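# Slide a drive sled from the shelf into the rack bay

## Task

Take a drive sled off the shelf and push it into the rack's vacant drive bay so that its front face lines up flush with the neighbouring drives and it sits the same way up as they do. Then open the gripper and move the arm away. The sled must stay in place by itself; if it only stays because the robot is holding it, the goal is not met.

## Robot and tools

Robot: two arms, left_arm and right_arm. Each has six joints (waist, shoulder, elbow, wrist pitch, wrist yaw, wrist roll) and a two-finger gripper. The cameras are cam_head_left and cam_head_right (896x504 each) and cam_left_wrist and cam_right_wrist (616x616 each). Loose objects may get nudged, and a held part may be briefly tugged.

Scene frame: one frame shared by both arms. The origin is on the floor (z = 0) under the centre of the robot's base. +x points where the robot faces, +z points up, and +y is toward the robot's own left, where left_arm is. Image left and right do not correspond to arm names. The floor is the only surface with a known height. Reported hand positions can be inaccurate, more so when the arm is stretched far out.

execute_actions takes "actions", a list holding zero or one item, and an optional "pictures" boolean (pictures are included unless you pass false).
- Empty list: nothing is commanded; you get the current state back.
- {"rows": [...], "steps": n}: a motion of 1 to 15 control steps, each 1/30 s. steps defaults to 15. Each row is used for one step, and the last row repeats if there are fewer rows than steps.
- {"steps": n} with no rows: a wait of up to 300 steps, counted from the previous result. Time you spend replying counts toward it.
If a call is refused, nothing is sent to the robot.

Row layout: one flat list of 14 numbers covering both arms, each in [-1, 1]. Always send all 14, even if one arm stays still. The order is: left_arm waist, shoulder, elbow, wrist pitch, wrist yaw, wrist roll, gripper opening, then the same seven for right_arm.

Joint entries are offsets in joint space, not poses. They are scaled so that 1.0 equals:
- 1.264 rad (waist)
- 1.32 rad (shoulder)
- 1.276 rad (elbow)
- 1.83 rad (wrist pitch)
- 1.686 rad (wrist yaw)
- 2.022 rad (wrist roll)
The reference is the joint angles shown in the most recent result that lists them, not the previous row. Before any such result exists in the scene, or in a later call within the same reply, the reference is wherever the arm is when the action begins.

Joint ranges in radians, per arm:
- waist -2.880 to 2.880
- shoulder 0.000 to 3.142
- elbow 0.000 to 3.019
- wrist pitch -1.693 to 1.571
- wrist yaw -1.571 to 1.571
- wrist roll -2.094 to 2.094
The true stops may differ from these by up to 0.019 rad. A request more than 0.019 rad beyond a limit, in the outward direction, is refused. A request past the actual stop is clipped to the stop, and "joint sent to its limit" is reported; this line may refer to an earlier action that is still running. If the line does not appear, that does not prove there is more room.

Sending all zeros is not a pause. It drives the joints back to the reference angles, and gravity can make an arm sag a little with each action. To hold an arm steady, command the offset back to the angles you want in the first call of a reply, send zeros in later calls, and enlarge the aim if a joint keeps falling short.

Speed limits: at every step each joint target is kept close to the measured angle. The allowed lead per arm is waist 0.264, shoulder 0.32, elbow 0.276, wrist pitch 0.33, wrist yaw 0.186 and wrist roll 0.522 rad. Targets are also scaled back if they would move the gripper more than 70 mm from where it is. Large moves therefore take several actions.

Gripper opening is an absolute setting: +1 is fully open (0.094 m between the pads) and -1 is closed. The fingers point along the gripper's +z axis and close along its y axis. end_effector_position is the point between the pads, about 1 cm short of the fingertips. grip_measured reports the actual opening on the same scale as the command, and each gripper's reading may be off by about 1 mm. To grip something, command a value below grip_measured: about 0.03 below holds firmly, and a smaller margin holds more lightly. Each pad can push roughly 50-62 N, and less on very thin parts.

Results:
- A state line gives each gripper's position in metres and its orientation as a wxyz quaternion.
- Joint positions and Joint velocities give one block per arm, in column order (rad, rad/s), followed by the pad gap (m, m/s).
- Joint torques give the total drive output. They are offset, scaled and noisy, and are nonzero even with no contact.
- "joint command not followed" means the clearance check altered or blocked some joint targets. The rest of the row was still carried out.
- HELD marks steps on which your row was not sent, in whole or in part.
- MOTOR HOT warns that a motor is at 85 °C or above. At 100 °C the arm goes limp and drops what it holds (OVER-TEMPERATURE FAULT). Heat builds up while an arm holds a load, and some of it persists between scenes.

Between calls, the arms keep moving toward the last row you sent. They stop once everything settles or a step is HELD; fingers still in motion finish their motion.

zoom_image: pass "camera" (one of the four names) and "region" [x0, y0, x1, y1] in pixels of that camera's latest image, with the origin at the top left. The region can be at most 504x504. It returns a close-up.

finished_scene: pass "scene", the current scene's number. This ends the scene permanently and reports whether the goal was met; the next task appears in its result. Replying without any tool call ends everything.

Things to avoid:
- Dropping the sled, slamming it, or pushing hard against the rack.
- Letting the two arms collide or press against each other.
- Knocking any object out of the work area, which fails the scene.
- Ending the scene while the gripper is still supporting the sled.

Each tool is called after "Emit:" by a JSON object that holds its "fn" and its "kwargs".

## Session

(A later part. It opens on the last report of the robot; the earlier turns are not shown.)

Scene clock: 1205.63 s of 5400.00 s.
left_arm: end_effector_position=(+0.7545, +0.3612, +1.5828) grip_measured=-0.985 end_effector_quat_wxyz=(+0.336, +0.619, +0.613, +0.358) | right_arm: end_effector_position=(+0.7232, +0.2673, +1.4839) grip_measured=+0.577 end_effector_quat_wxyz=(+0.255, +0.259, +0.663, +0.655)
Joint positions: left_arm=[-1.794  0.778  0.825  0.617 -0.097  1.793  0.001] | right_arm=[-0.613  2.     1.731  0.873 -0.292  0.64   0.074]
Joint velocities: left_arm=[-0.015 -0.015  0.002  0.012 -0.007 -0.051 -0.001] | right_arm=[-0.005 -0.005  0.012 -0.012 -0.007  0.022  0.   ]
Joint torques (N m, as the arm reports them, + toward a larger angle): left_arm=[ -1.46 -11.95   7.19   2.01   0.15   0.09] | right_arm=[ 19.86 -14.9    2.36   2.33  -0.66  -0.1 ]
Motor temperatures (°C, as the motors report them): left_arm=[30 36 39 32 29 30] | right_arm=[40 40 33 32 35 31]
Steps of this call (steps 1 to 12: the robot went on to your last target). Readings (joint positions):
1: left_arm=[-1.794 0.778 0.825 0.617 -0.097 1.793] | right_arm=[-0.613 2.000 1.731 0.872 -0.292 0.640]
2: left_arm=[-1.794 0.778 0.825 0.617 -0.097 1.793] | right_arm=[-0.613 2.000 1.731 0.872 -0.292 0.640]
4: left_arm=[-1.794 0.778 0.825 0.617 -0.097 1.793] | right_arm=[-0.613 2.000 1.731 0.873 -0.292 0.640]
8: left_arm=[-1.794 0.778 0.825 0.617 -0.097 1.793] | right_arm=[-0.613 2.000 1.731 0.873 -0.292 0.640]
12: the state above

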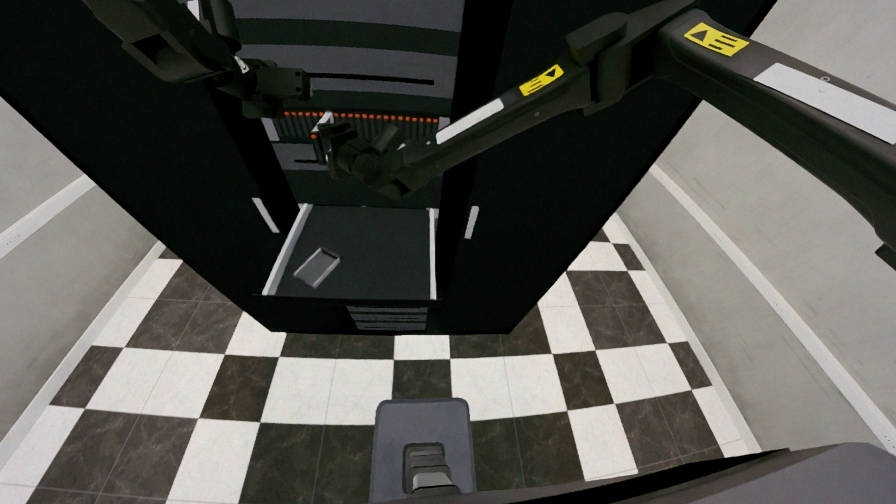

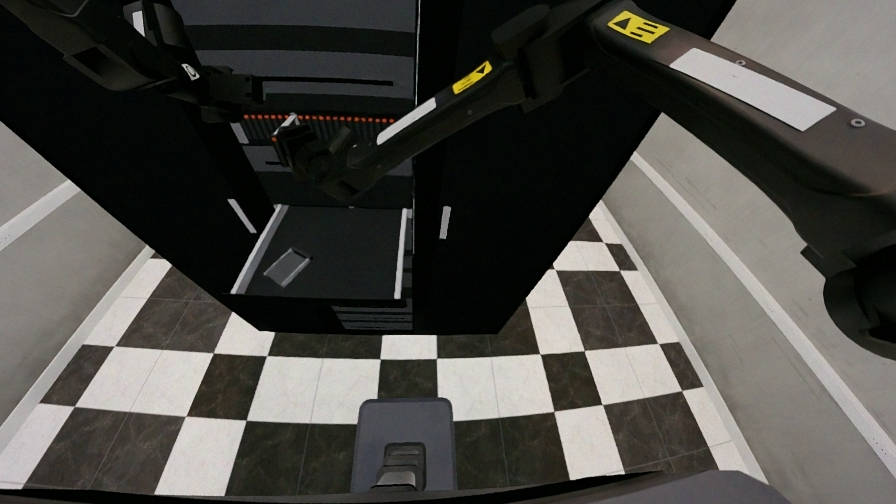

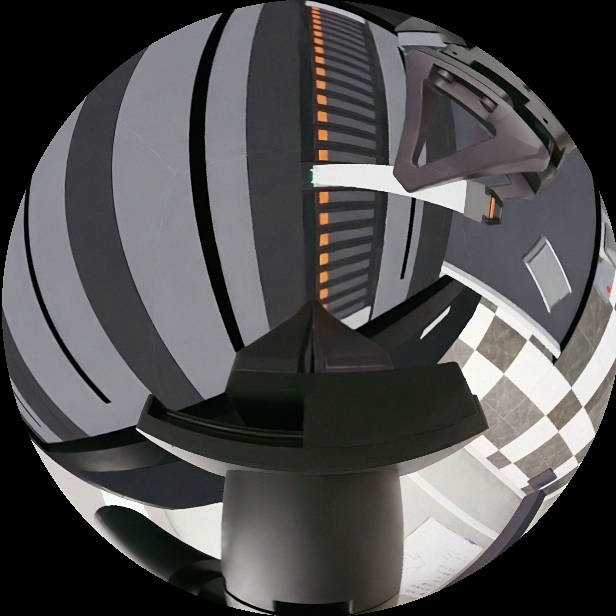

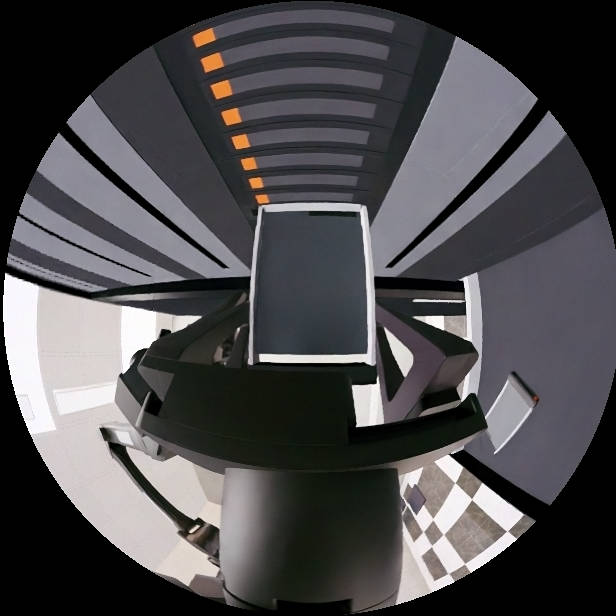

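Emit:
{"fn": "execute_actions", "kwargs": {"actions": [{"rows": [
[0.003,-0.003,0.015,0.008,0,0.003,-1, 0.0198,-0.001,0.004,0.008,-0.0022,0,0.545],
[0.003,-0.003,0.015,0.008,0,0.003,-1, 0.0198,-0.001,0.006,0.003,-0.0022,0,0.545],
[0.003,-0.003,0.015,0.008,0,0.003,-1, 0.0198,-0.001,0.008,-0.002,-0.0022,0,0.545],
[0.003,-0.003,0.015,0.008,0,0.003,-1, 0.0198,-0.001,0.010,-0.006,-0.0022,0,0.545],
[0.003,-0.003,0.015,0.008,0,0.003,-1, 0.0198,-0.001,0.011,-0.0081,-0.0022,0,0.545]
], "steps": 14}]}}

Emit:
{"fn": "zoom_image", "kwargs": {"camera": "cam_left_wrist", "region": [300, 155, 340, 195]}}

Emit:
{"fn": "zoom_image", "kwargs": {"camera": "cam_right_wrist", "region": [348, 192, 378, 222]}}

Scene clock: 1252.13 s of 5400.00 s.
left_arm: end_effector_position=(+0.7545, +0.3612, +1.5828) grip_measured=-0.985 end_effector_quat_wxyz=(+0.336, +0.619, +0.613, +0.358) | right_arm: end_effector_position=(+0.7232, +0.2673, +1.4839) grip_measured=+0.577 end_effector_quat_wxyz=(+0.255, +0.259, +0.663, +0.655)
Joint positions: left_arm=[-1.794  0.778  0.825  0.617 -0.097  1.793  0.001] | right_arm=[-0.613  2.     1.731  0.873 -0.292  0.64   0.074]
Joint velocities: left_arm=[-0.015 -0.005  0.007  0.002  0.007  0.095  0.   ] | right_arm=[-0.005 -0.015 -0.007 -0.012 -0.007 -0.066 -0.001]
Joint torques (N m, as the arm reports them, + toward a larger angle): left_arm=[ -1.48 -11.92   7.19   2.01   0.15   0.09] | right_arm=[ 19.89 -15.06   3.74   0.78  -0.67  -0.09]
Motor temperatures (°C, as the motors report them): left_arm=[30 36 39 32 29 30] | right_arm=[41 40 32 32 35 31]
Steps of this call (steps 1 to 15: the robot went on to your last target; steps 16 to 90: nothing new was sent; then 43.03 s passed at rest; steps 91 to 104: all 14 steps of this action). Readings (joint positions):
91: left_arm=[-1.794 0.778 0.825 0.617 -0.097 1.793] | right_arm=[-0.613 2.000 1.731 0.873 -0.292 0.640]
92: left_arm=[-1.794 0.778 0.825 0.617 -0.097 1.793] | right_arm=[-0.613 2.000 1.731 0.873 -0.292 0.640]
94: left_arm=[-1.794 0.778 0.825 0.617 -0.097 1.793] | right_arm=[-0.613 2.000 1.731 0.873 -0.292 0.640]
98: left_arm=[-1.794 0.778 0.825 0.617 -0.097 1.793] | right_arm=[-0.613 2.000 1.731 0.873 -0.292 0.640]
104: the state above

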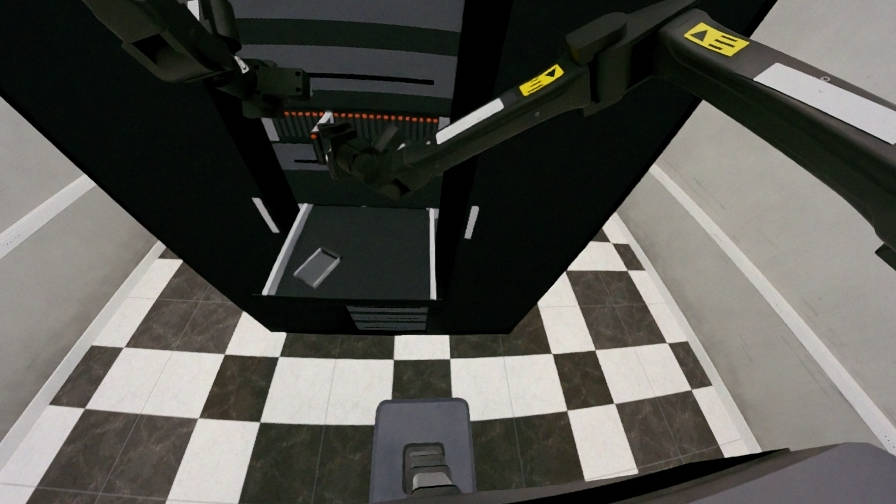

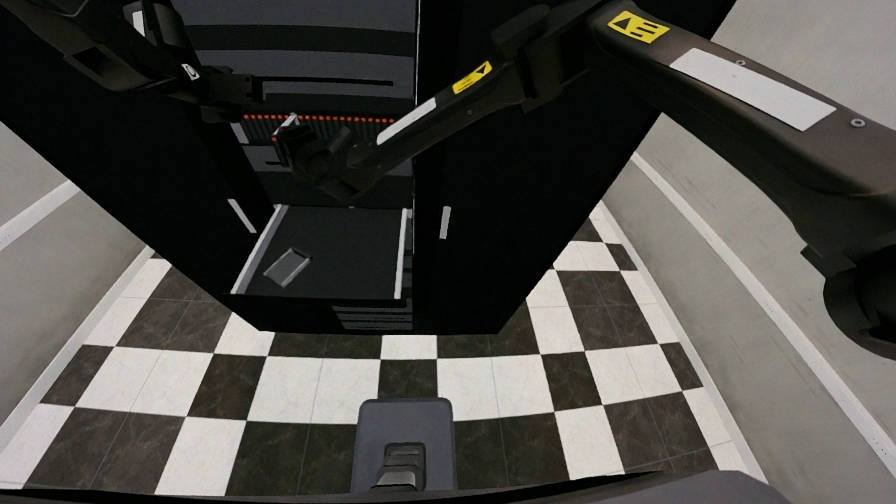

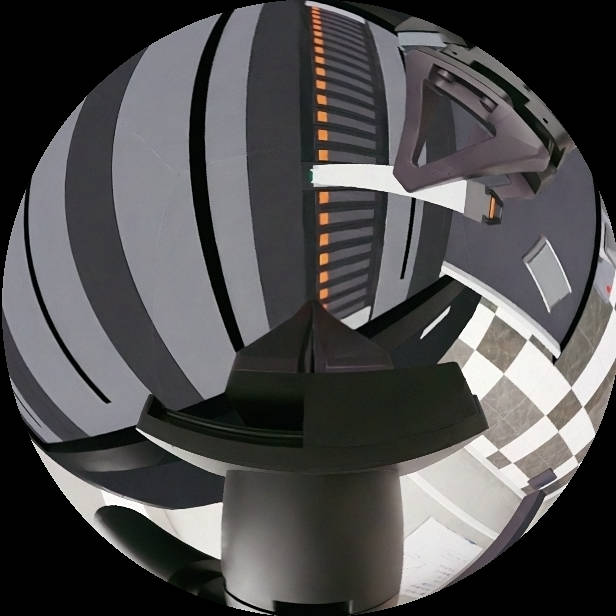

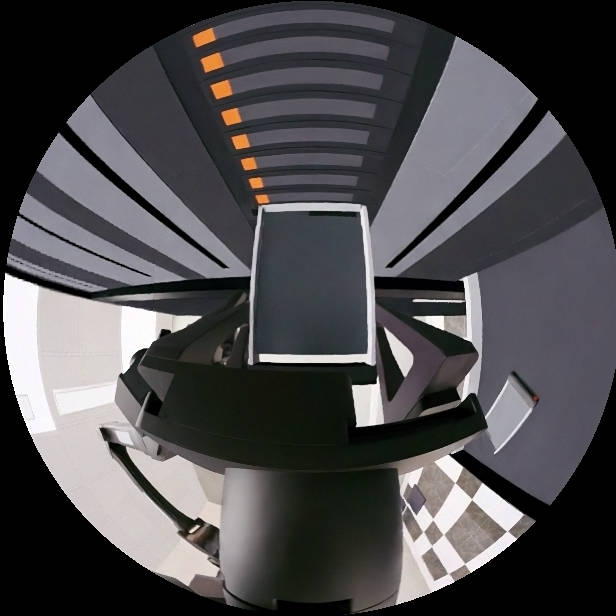

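Region (300, 155, 340, 195) of cam_left_wrist's 616x616 image, scaled by 12.600, with more detail than that image has.

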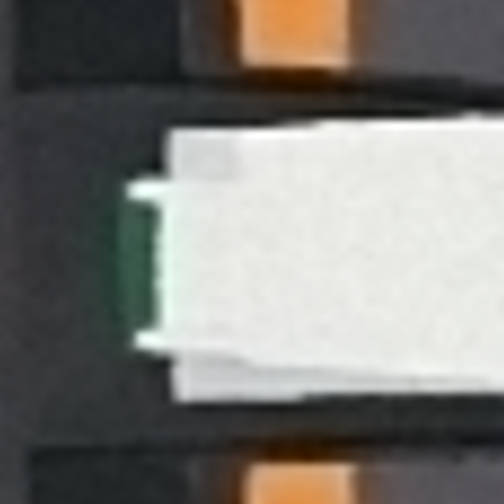

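Region (348, 192, 378, 222) of cam_right_wrist's 616x616 image, scaled by 16.800, with more detail than that image has.

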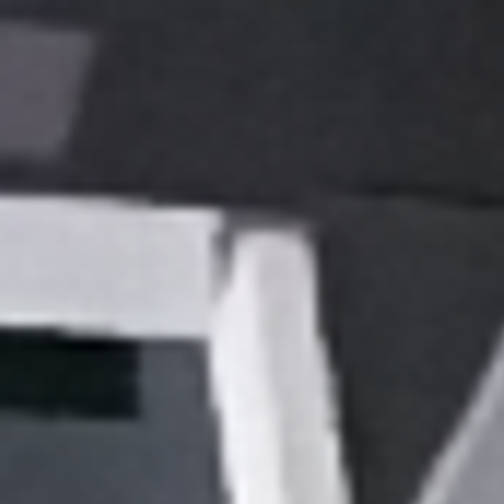

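Emit:
{"fn": "execute_actions", "kwargs": {"actions": [{"rows": [
[0.003,-0.003,0.015,0.008,0,0.003,-1, 0.0237,-0.001,0.011,-0.011,-0.0022,0,0.545],
[0.003,-0.003,0.015,0.008,0,0.003,-1, 0.0237,-0.001,0.011,-0.009,-0.0022,0,0.545],
[0.003,-0.003,0.015,0.008,0,0.003,-1, 0.0195,-0.001,0.011,-0.0081,-0.0022,0,0.545]
], "steps": 12}]}}

Emit:
{"fn": "zoom_image", "kwargs": {"camera": "cam_left_wrist", "region": [300, 155, 340, 195]}}

Emit:
{"fn": "zoom_image", "kwargs": {"camera": "cam_right_wrist", "region": [348, 192, 378, 222]}}

Scene clock: 1267.67 s of 5400.00 s.
left_arm: end_effector_position=(+0.7545, +0.3612, +1.5828) grip_measured=-0.985 end_effector_quat_wxyz=(+0.336, +0.619, +0.613, +0.358) | right_arm: end_effector_position=(+0.7227, +0.2680, +1.4840) grip_measured=+0.577 end_effector_quat_wxyz=(+0.254, +0.259, +0.663, +0.655)
Joint positions: left_arm=[-1.794  0.778  0.825  0.617 -0.097  1.793  0.001] | right_arm=[-0.613  2.     1.731  0.87  -0.292  0.64   0.074]
Joint velocities: left_arm=[ 0.005  0.005  0.002 -0.017 -0.022 -0.051 -0.   ] | right_arm=[-0.005 -0.015  0.002 -0.002  0.081  0.007 -0.001]
Joint torques (N m, as the arm reports them, + toward a larger angle): left_arm=[ -1.48 -11.92   7.19   2.01   0.15   0.09] | right_arm=[ 19.82 -14.92   3.66   0.95  -0.66  -0.09]
Motor temperatures (°C, as the motors report them): left_arm=[30 36 39 32 29 30] | right_arm=[41 40 32 32 35 31]
Steps of this call (steps 1 to 15: the robot went on to your last target; steps 16 to 90: nothing new was sent; then 12.13 s passed at rest; steps 91 to 102: all 12 steps of this action). Readings (joint positions):
91: left_arm=[-1.794 0.778 0.825 0.617 -0.097 1.793] | right_arm=[-0.613 2.000 1.731 0.871 -0.292 0.640]
92: left_arm=[-1.794 0.778 0.825 0.617 -0.097 1.793] | right_arm=[-0.613 2.000 1.731 0.870 -0.292 0.640]
94: left_arm=[-1.794 0.778 0.825 0.617 -0.097 1.793] | right_arm=[-0.613 2.000 1.731 0.870 -0.292 0.640]
98: left_arm=[-1.794 0.778 0.825 0.617 -0.097 1.793] | right_arm=[-0.613 2.000 1.731 0.870 -0.292 0.640]
102: the state above

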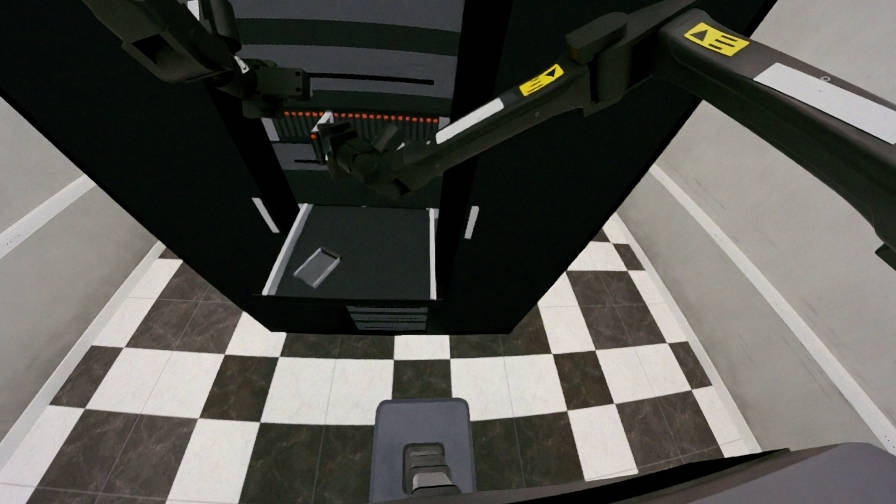

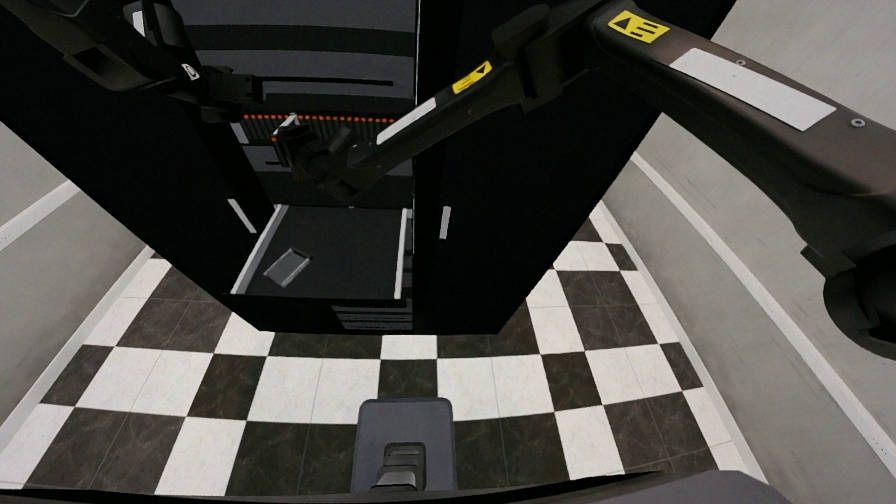

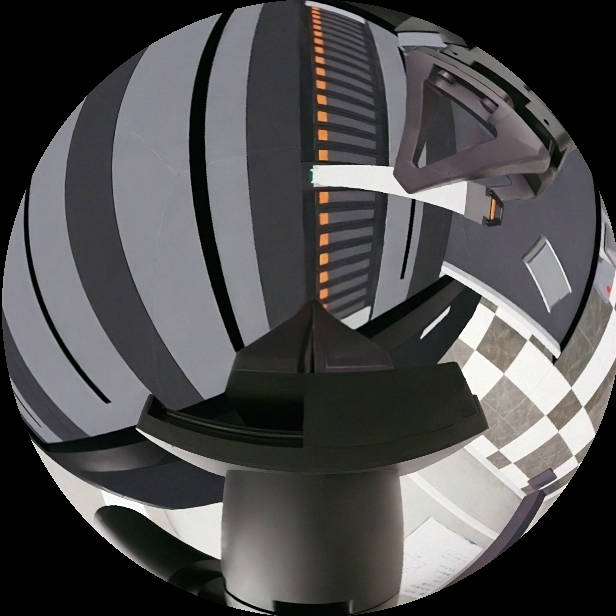

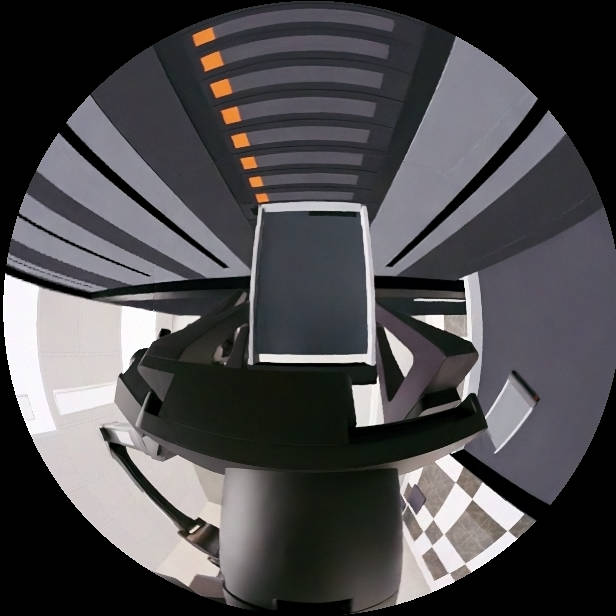

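Region (300, 155, 340, 195) of cam_left_wrist's 616x616 image, scaled by 12.600, with more detail than that image has.

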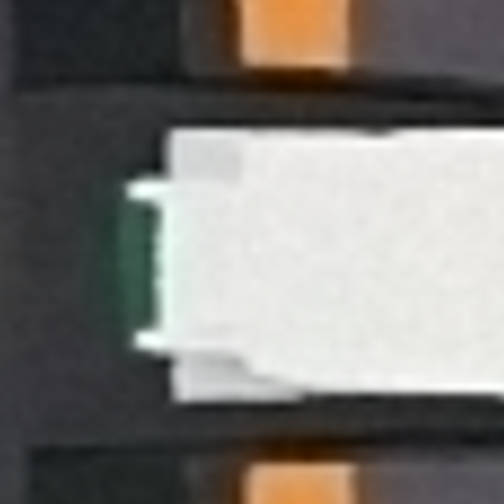

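Region (348, 192, 378, 222) of cam_right_wrist's 616x616 image, scaled by 16.800, with more detail than that image has.

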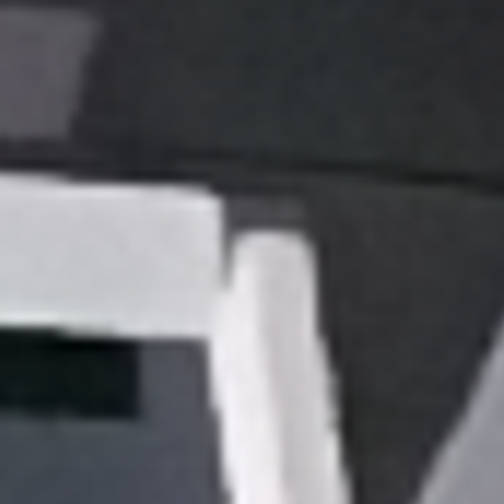

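Emit:
{"fn": "execute_actions", "kwargs": {"actions": [{"rows": [
[0.003,-0.003,0.015,0.008,0,0.003,-1, 0.016,-0.003,0.0204,-0.0085,-0.0022,0,0.545],
[0.003,-0.003,0.015,0.008,0,0.003,-1, 0.014,-0.003,0.0200,-0.0096,-0.0022,0,0.545],
[0.003,-0.003,0.015,0.008,0,0.003,-1, 0.012,-0.003,0.0209,-0.0109,-0.0022,0,0.545],
[0.003,-0.003,0.015,0.008,0,0.003,-1, 0.010,-0.003,0.0223,-0.0124,-0.0022,0,0.545],
[0.003,-0.003,0.015,0.008,0,0.003,-1, 0.008,-0.003,0.0238,-0.0138,-0.0022,0,0.545],
[0.003,-0.003,0.015,0.008,0,0.003,-1, 0.006,-0.002,0.0252,-0.0153,-0.0022,0,0.545],
[0.003,-0.003,0.015,0.008,0,0.003,-1, 0.004,-0.002,0.0265,-0.0167,-0.0022,0,0.545],
[0.003,-0.003,0.015,0.008,0,0.003,-1, 0.002,-0.002,0.0276,-0.0179,-0.0022,0,0.545],
[0.003,-0.003,0.015,0.008,0,0.003,-1, 0.000,-0.002,0.0284,-0.0188,-0.0022,0,0.545],
[0.003,-0.003,0.015,0.008,0,0.003,-1, -0.002,-0.002,0.0290,-0.0194,-0.0022,0,0.545],
[0.003,-0.003,0.015,0.008,0,0.003,-1, -0.004,-0.002,0.0292,-0.0197,-0.0022,0,0.545],
[0.003,-0.003,0.015,0.008,0,0.003,-1, -0.006,-0.002,0.0290,-0.0197,-0.0022,0,0.545],
[0.003,-0.003,0.015,0.008,0,0.003,-1, -0.008,-0.002,0.0287,-0.0197,-0.0022,0,0.545],
[0.003,-0.003,0.015,0.008,0,0.003,-1, -0.009,-0.002,0.0287,-0.0197,-0.0022,0,0.545],
[0.003,-0.003,0.015,0.008,0,0.003,-1, -0.010,-0.002,0.0287,-0.0197,-0.0022,0,0.545]
], "steps": 15}]}}

Emit:
{"fn": "zoom_image", "kwargs": {"camera": "cam_left_wrist", "region": [300, 155, 340, 195]}}

Emit:
{"fn": "zoom_image", "kwargs": {"camera": "cam_right_wrist", "region": [240, 170, 390, 250]}}

Scene clock: 1334.23 s of 5400.00 s.
left_arm: end_effector_position=(+0.7545, +0.3612, +1.5828) grip_measured=-0.985 end_effector_quat_wxyz=(+0.336, +0.619, +0.613, +0.358) | right_arm: end_effector_position=(+0.7282, +0.2692, +1.4846) grip_measured=+0.577 end_effector_quat_wxyz=(+0.252, +0.258, +0.664, +0.655)
Joint positions: left_arm=[-1.794  0.778  0.825  0.617 -0.097  1.793  0.001] | right_arm=[-0.613  2.     1.748  0.848 -0.292  0.64   0.074]
Joint velocities: left_arm=[ 0.005 -0.005 -0.017 -0.007  0.007 -0.022  0.001] | right_arm=[-0.005 -0.005 -0.007  0.007  0.022 -0.007 -0.   ]
Joint torques (N m, as the arm reports them, + toward a larger angle): left_arm=[ -1.44 -11.95   7.17   2.     0.15   0.08] | right_arm=[ 17.3  -15.35   4.15   0.81  -0.66  -0.08]
Motor temperatures (°C, as the motors report them): left_arm=[30 36 39 32 29 30] | right_arm=[42 40 32 32 35 31]
Steps of this call (steps 1 to 15: the robot went on to your last target; steps 16 to 90: nothing new was sent; then 63.07 s passed at rest; steps 91 to 105: all 15 steps of this action). Readings (joint positions):
91: left_arm=[-1.794 0.778 0.825 0.617 -0.097 1.793] | right_arm=[-0.613 2.000 1.732 0.870 -0.292 0.640]
92: left_arm=[-1.794 0.778 0.825 0.617 -0.097 1.793] | right_arm=[-0.613 2.000 1.732 0.868 -0.292 0.640]
94: left_arm=[-1.794 0.778 0.825 0.617 -0.097 1.793] | right_arm=[-0.613 2.000 1.735 0.865 -0.292 0.640]
98: left_arm=[-1.794 0.778 0.825 0.617 -0.097 1.793] | right_arm=[-0.613 2.000 1.742 0.855 -0.292 0.640]
105: the state above

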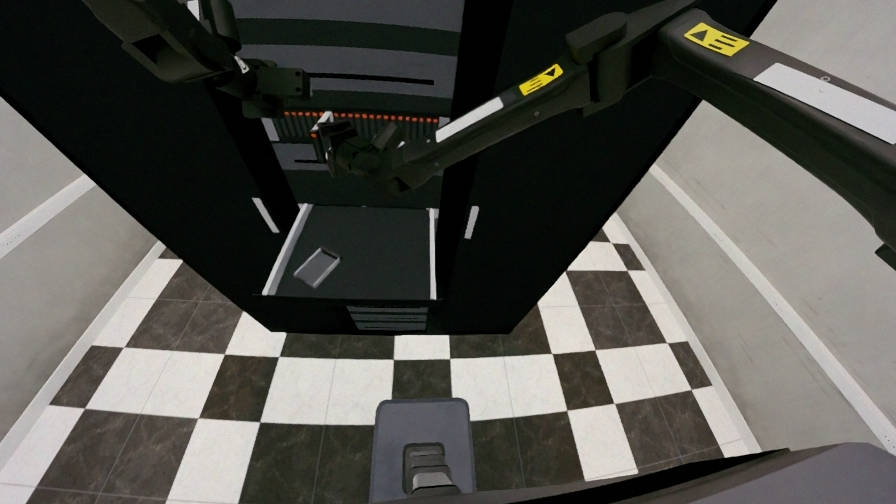

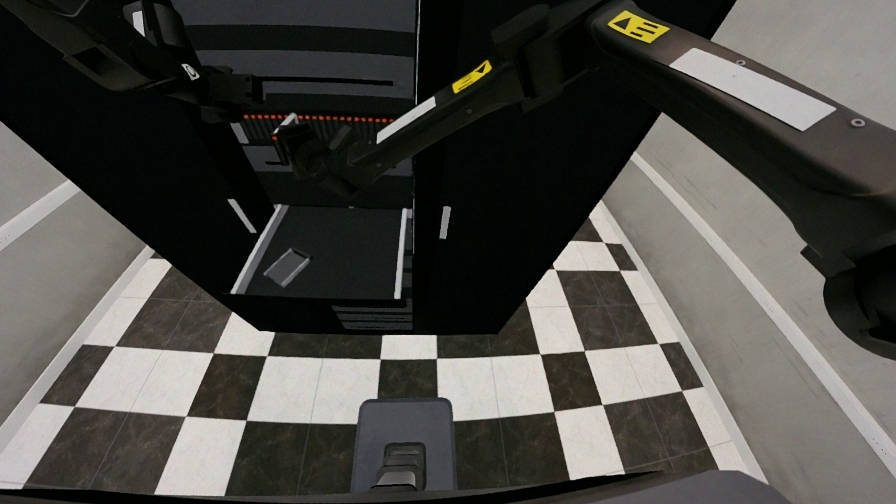

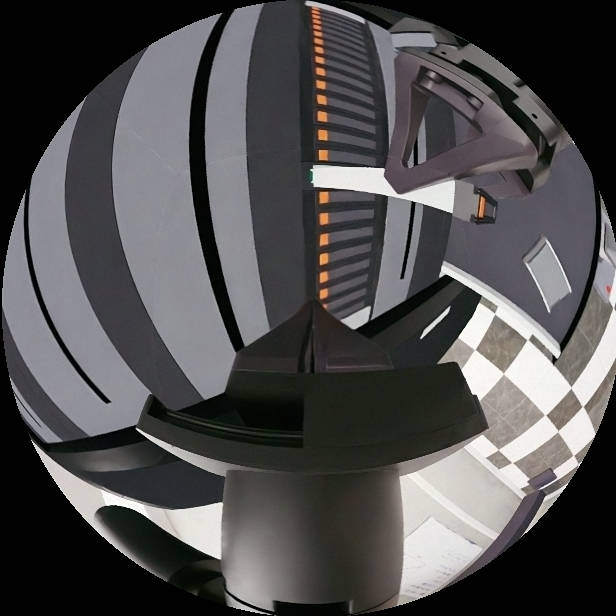

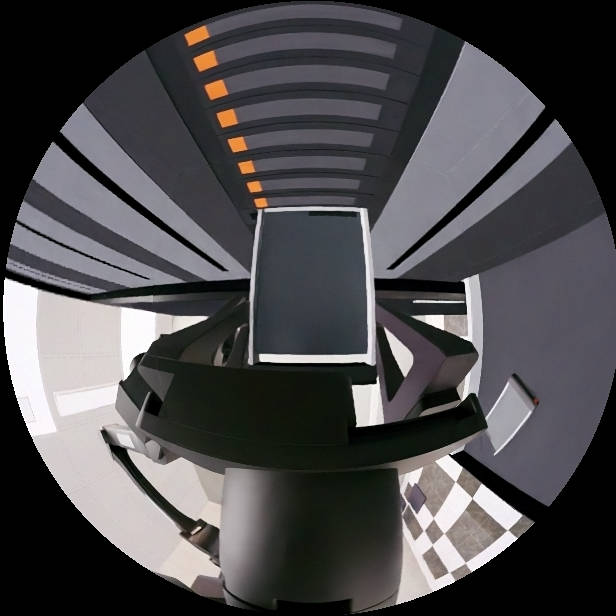

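Region (300, 155, 340, 195) of cam_left_wrist's 616x616 image, scaled by 12.600, with more detail than that image has.

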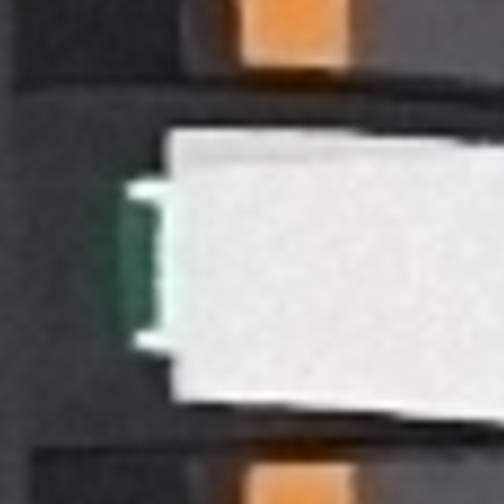

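Region (240, 170, 390, 250) of cam_right_wrist's 616x616 image, scaled by 3.360, with more detail than that image has; it fills the top 269 rows of this view, and the rest is white.

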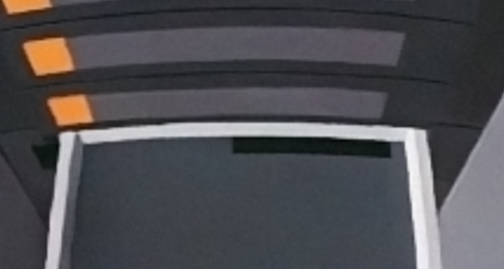

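Emit:
{"fn": "execute_actions", "kwargs": {"actions": [{"rows": [
[0.003,-0.003,0.015,0.008,0,0.003,-1, -0.0182,0.0115,0.0204,-0.006,-0.0022,0,0.545],
[0.003,-0.003,0.015,0.008,0,0.003,-1, -0.0160,0.0115,0.0202,-0.006,-0.0022,0,0.545],
[0.003,-0.003,0.015,0.008,0,0.003,-1, -0.0153,0.0115,0.0211,-0.006,-0.0022,0,0.545],
[0.003,-0.003,0.015,0.008,0,0.003,-1, -0.0153,0.0115,0.0225,-0.007,-0.0022,0,0.545],
[0.003,-0.003,0.015,0.008,0,0.003,-1, -0.0153,0.0115,0.0240,-0.0082,-0.0022,0,0.545],
[0.003,-0.003,0.015,0.008,0,0.003,-1, -0.0153,0.0115,0.0254,-0.0090,-0.0022,0,0.545],
[0.003,-0.003,0.015,0.008,0,0.003,-1, -0.0153,0.0115,0.0267,-0.0096,-0.0022,0,0.545],
[0.003,-0.003,0.015,0.008,0,0.003,-1, -0.0153,0.0115,0.0278,-0.0100,-0.0022,0,0.545],
[0.003,-0.003,0.015,0.008,0,0.003,-1, -0.0153,0.0115,0.0287,-0.0104,-0.0022,0,0.545],
[0.003,-0.003,0.015,0.008,0,0.003,-1, -0.0153,0.0115,0.0293,-0.0104,-0.0022,0,0.545],
[0.003,-0.003,0.015,0.008,0,0.003,-1, -0.0153,0.0115,0.0295,-0.0104,-0.0022,0,0.545],
[0.003,-0.003,0.015,0.008,0,0.003,-1, -0.0153,0.0115,0.0295,-0.0104,-0.0022,0,0.545]
], "steps": 15}], "pictures": false}}

Emit:
{"fn": "execute_actions", "kwargs": {"actions": [{"steps": 10}]}}

Emit:
{"fn": "zoom_image", "kwargs": {"camera": "cam_left_wrist", "region": [300, 155, 340, 195]}}

Emit:
{"fn": "zoom_image", "kwargs": {"camera": "cam_right_wrist", "region": [240, 170, 390, 250]}}

Scene clock: 1410.87 s of 5400.00 s.
left_arm: end_effector_position=(+0.7545, +0.3612, +1.5828) grip_measured=-0.985 end_effector_quat_wxyz=(+0.336, +0.619, +0.613, +0.358) | right_arm: end_effector_position=(+0.7340, +0.2688, +1.4843) grip_measured=+0.577 end_effector_quat_wxyz=(+0.255, +0.259, +0.663, +0.654)
Joint positions: left_arm=[-1.794  0.778  0.825  0.617 -0.097  1.793  0.001] | right_arm=[-0.615  2.004  1.765  0.843 -0.293  0.64   0.074]
Joint velocities: left_arm=[-0.015  0.005 -0.022  0.007 -0.007  0.022 -0.001] | right_arm=[ 0.005  0.005 -0.002 -0.002 -0.007 -0.022  0.001]
Joint torques (N m, as the arm reports them, + toward a larger angle): left_arm=[ -1.46 -11.94   7.2    2.01   0.15   0.08] | right_arm=[ 16.87 -14.59   4.25   0.85  -0.66  -0.1 ]
Motor temperatures (°C, as the motors report them): left_arm=[30 36 39 32 29 30] | right_arm=[41 40 32 32 35 31]
Steps of this call (steps 1 to 15: the robot went on to your last target; steps 16 to 90: nothing new was sent; then 73.13 s passed at rest; steps 91 to 105: all 15 steps of this action). Readings (joint positions):
91: left_arm=[-1.794 0.778 0.825 0.617 -0.097 1.793] | right_arm=[-0.613 2.000 1.748 0.848 -0.292 0.640]
92: left_arm=[-1.794 0.778 0.825 0.617 -0.097 1.793] | right_arm=[-0.613 2.001 1.750 0.848 -0.292 0.640]
94: left_arm=[-1.794 0.778 0.825 0.617 -0.097 1.793] | right_arm=[-0.614 2.002 1.753 0.848 -0.292 0.640]
98: left_arm=[-1.794 0.778 0.825 0.617 -0.097 1.793] | right_arm=[-0.615 2.004 1.758 0.845 -0.293 0.640]
105: the state above

Scene clock: 1411.20 s of 5400.00 s.
left_arm: end_effector_position=(+0.7545, +0.3612, +1.5828) grip_measured=-0.985 end_effector_quat_wxyz=(+0.336, +0.619, +0.613, +0.358) | right_arm: end_effector_position=(+0.7342, +0.2687, +1.4844) grip_measured=+0.577 end_effector_quat_wxyz=(+0.255, +0.259, +0.663, +0.654)
Joint positions: left_arm=[-1.794  0.778  0.825  0.617 -0.097  1.793  0.001] | right_arm=[-0.615  2.004  1.765  0.843 -0.293  0.64   0.074]
Joint velocities: left_arm=[ 0.005 -0.015 -0.002 -0.007  0.022 -0.051 -0.   ] | right_arm=[ 0.005  0.005 -0.012  0.007 -0.007 -0.007 -0.001]
Joint torques (N m, as the arm reports them, + toward a larger angle): left_arm=[ -1.47 -11.93   7.19   2.01   0.15   0.08] | right_arm=[ 16.86 -14.67   4.37   0.85  -0.66  -0.1 ]
Motor temperatures (°C, as the motors report them): left_arm=[30 36 39 32 29 30] | right_arm=[41 40 32 32 35 31]
Steps of this call (steps 1 to 10: the robot went on to your last target). Readings (joint positions):
1: left_arm=[-1.794 0.778 0.825 0.617 -0.097 1.793] | right_arm=[-0.615 2.004 1.765 0.843 -0.293 0.640]
2: left_arm=[-1.794 0.778 0.825 0.617 -0.097 1.793] | right_arm=[-0.615 2.004 1.765 0.843 -0.293 0.640]
4: left_arm=[-1.794 0.778 0.825 0.617 -0.097 1.793] | right_arm=[-0.615 2.004 1.765 0.843 -0.293 0.640]
8: left_arm=[-1.794 0.778 0.825 0.617 -0.097 1.793] | right_arm=[-0.615 2.004 1.765 0.843 -0.293 0.640]
10: the state above

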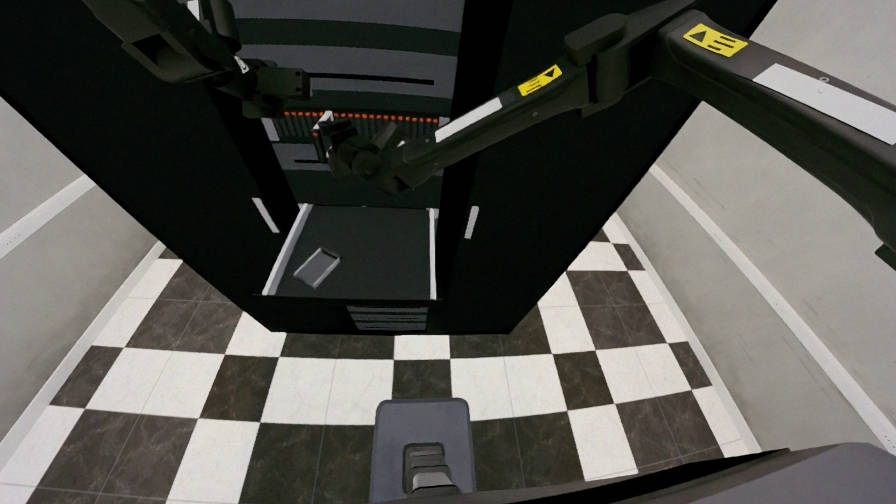

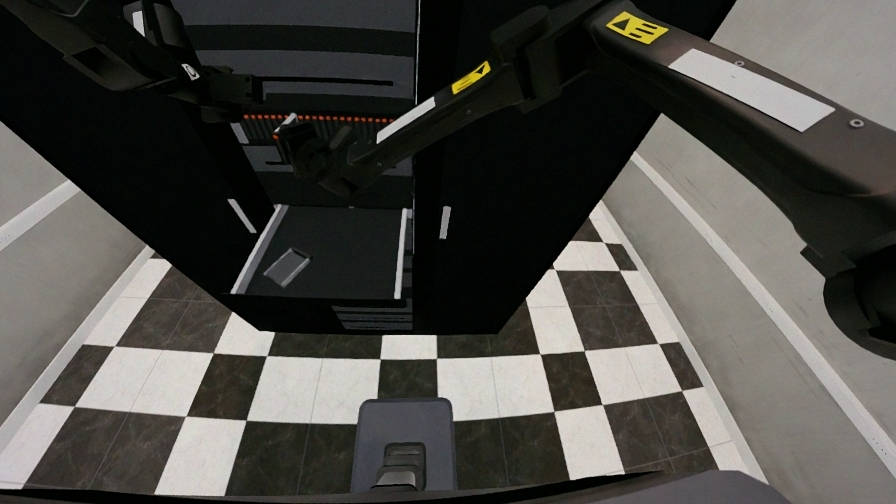

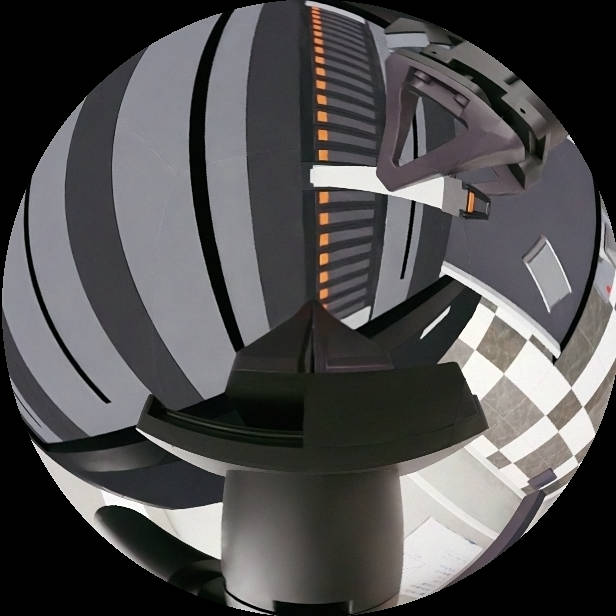

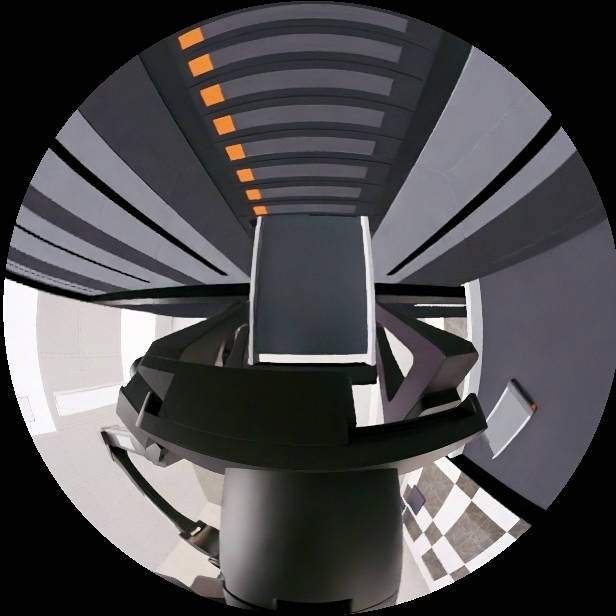

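Region (300, 155, 340, 195) of cam_left_wrist's 616x616 image, scaled by 12.600, with more detail than that image has.

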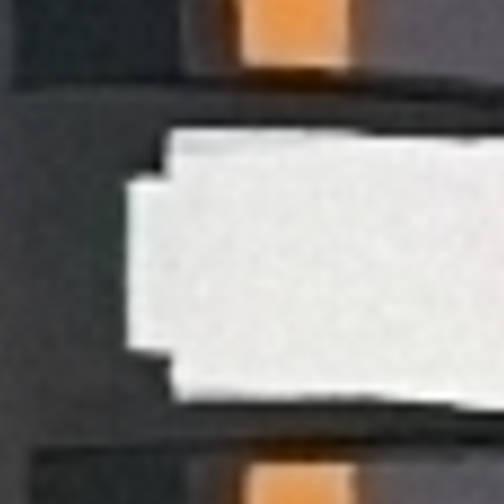

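Region (240, 170, 390, 250) of cam_right_wrist's 616x616 image, scaled by 3.360, with more detail than that image has; it fills the top 269 rows of this view, and the rest is white.

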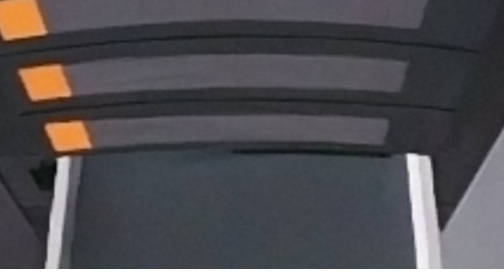

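Emit:
{"fn": "zoom_image", "kwargs": {"camera": "cam_left_wrist", "region": [308, 162, 336, 190]}}

Emit:
{"fn": "zoom_image", "kwargs": {"camera": "cam_right_wrist", "region": [352, 200, 382, 230]}}

Emit:
{"fn": "zoom_image", "kwargs": {"camera": "cam_right_wrist", "region": [243, 200, 273, 230]}}

Emit:
{"fn": "zoom_image", "kwargs": {"camera": "cam_left_wrist", "region": [300, 140, 400, 220]}}

Region (308, 162, 336, 190) of cam_left_wrist's 616x616 image, scaled by 18.000, with more detail than that image has.

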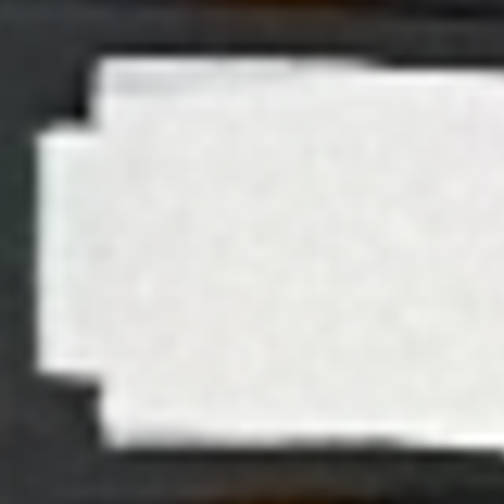

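Region (352, 200, 382, 230) of cam_right_wrist's 616x616 image, scaled by 16.800, with more detail than that image has.

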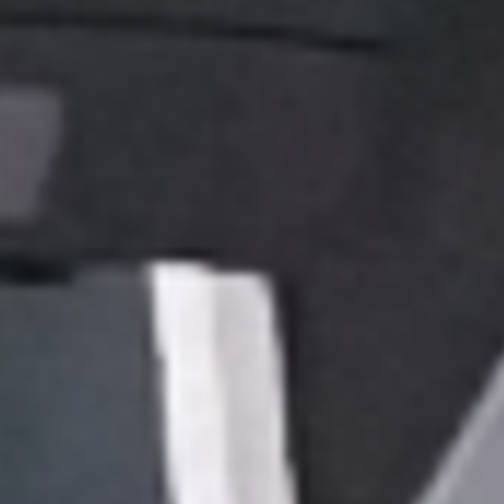

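Region (243, 200, 273, 230) of cam_right_wrist's 616x616 image, scaled by 16.800, with more detail than that image has.

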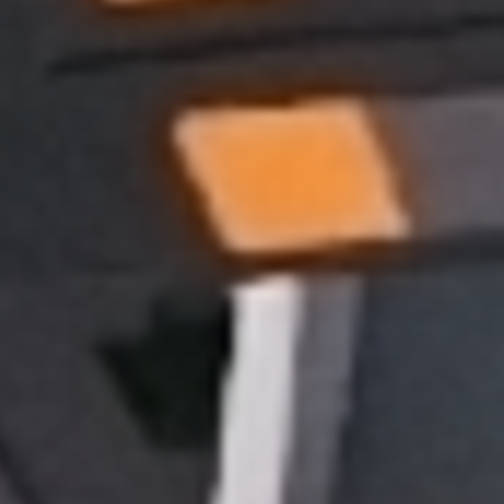

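Region (300, 140, 400, 220) of cam_left_wrist's 616x616 image, scaled by 5.040, with more detail than that image has; it fills the top 403 rows of this view, and the rest is white.

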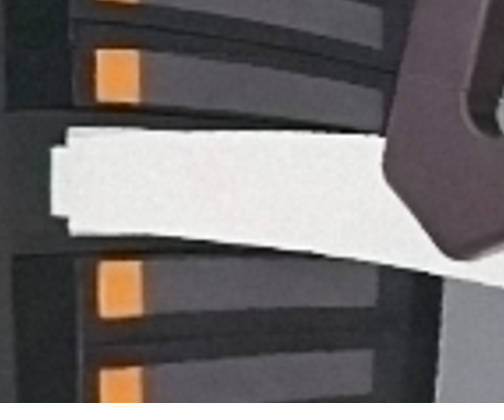

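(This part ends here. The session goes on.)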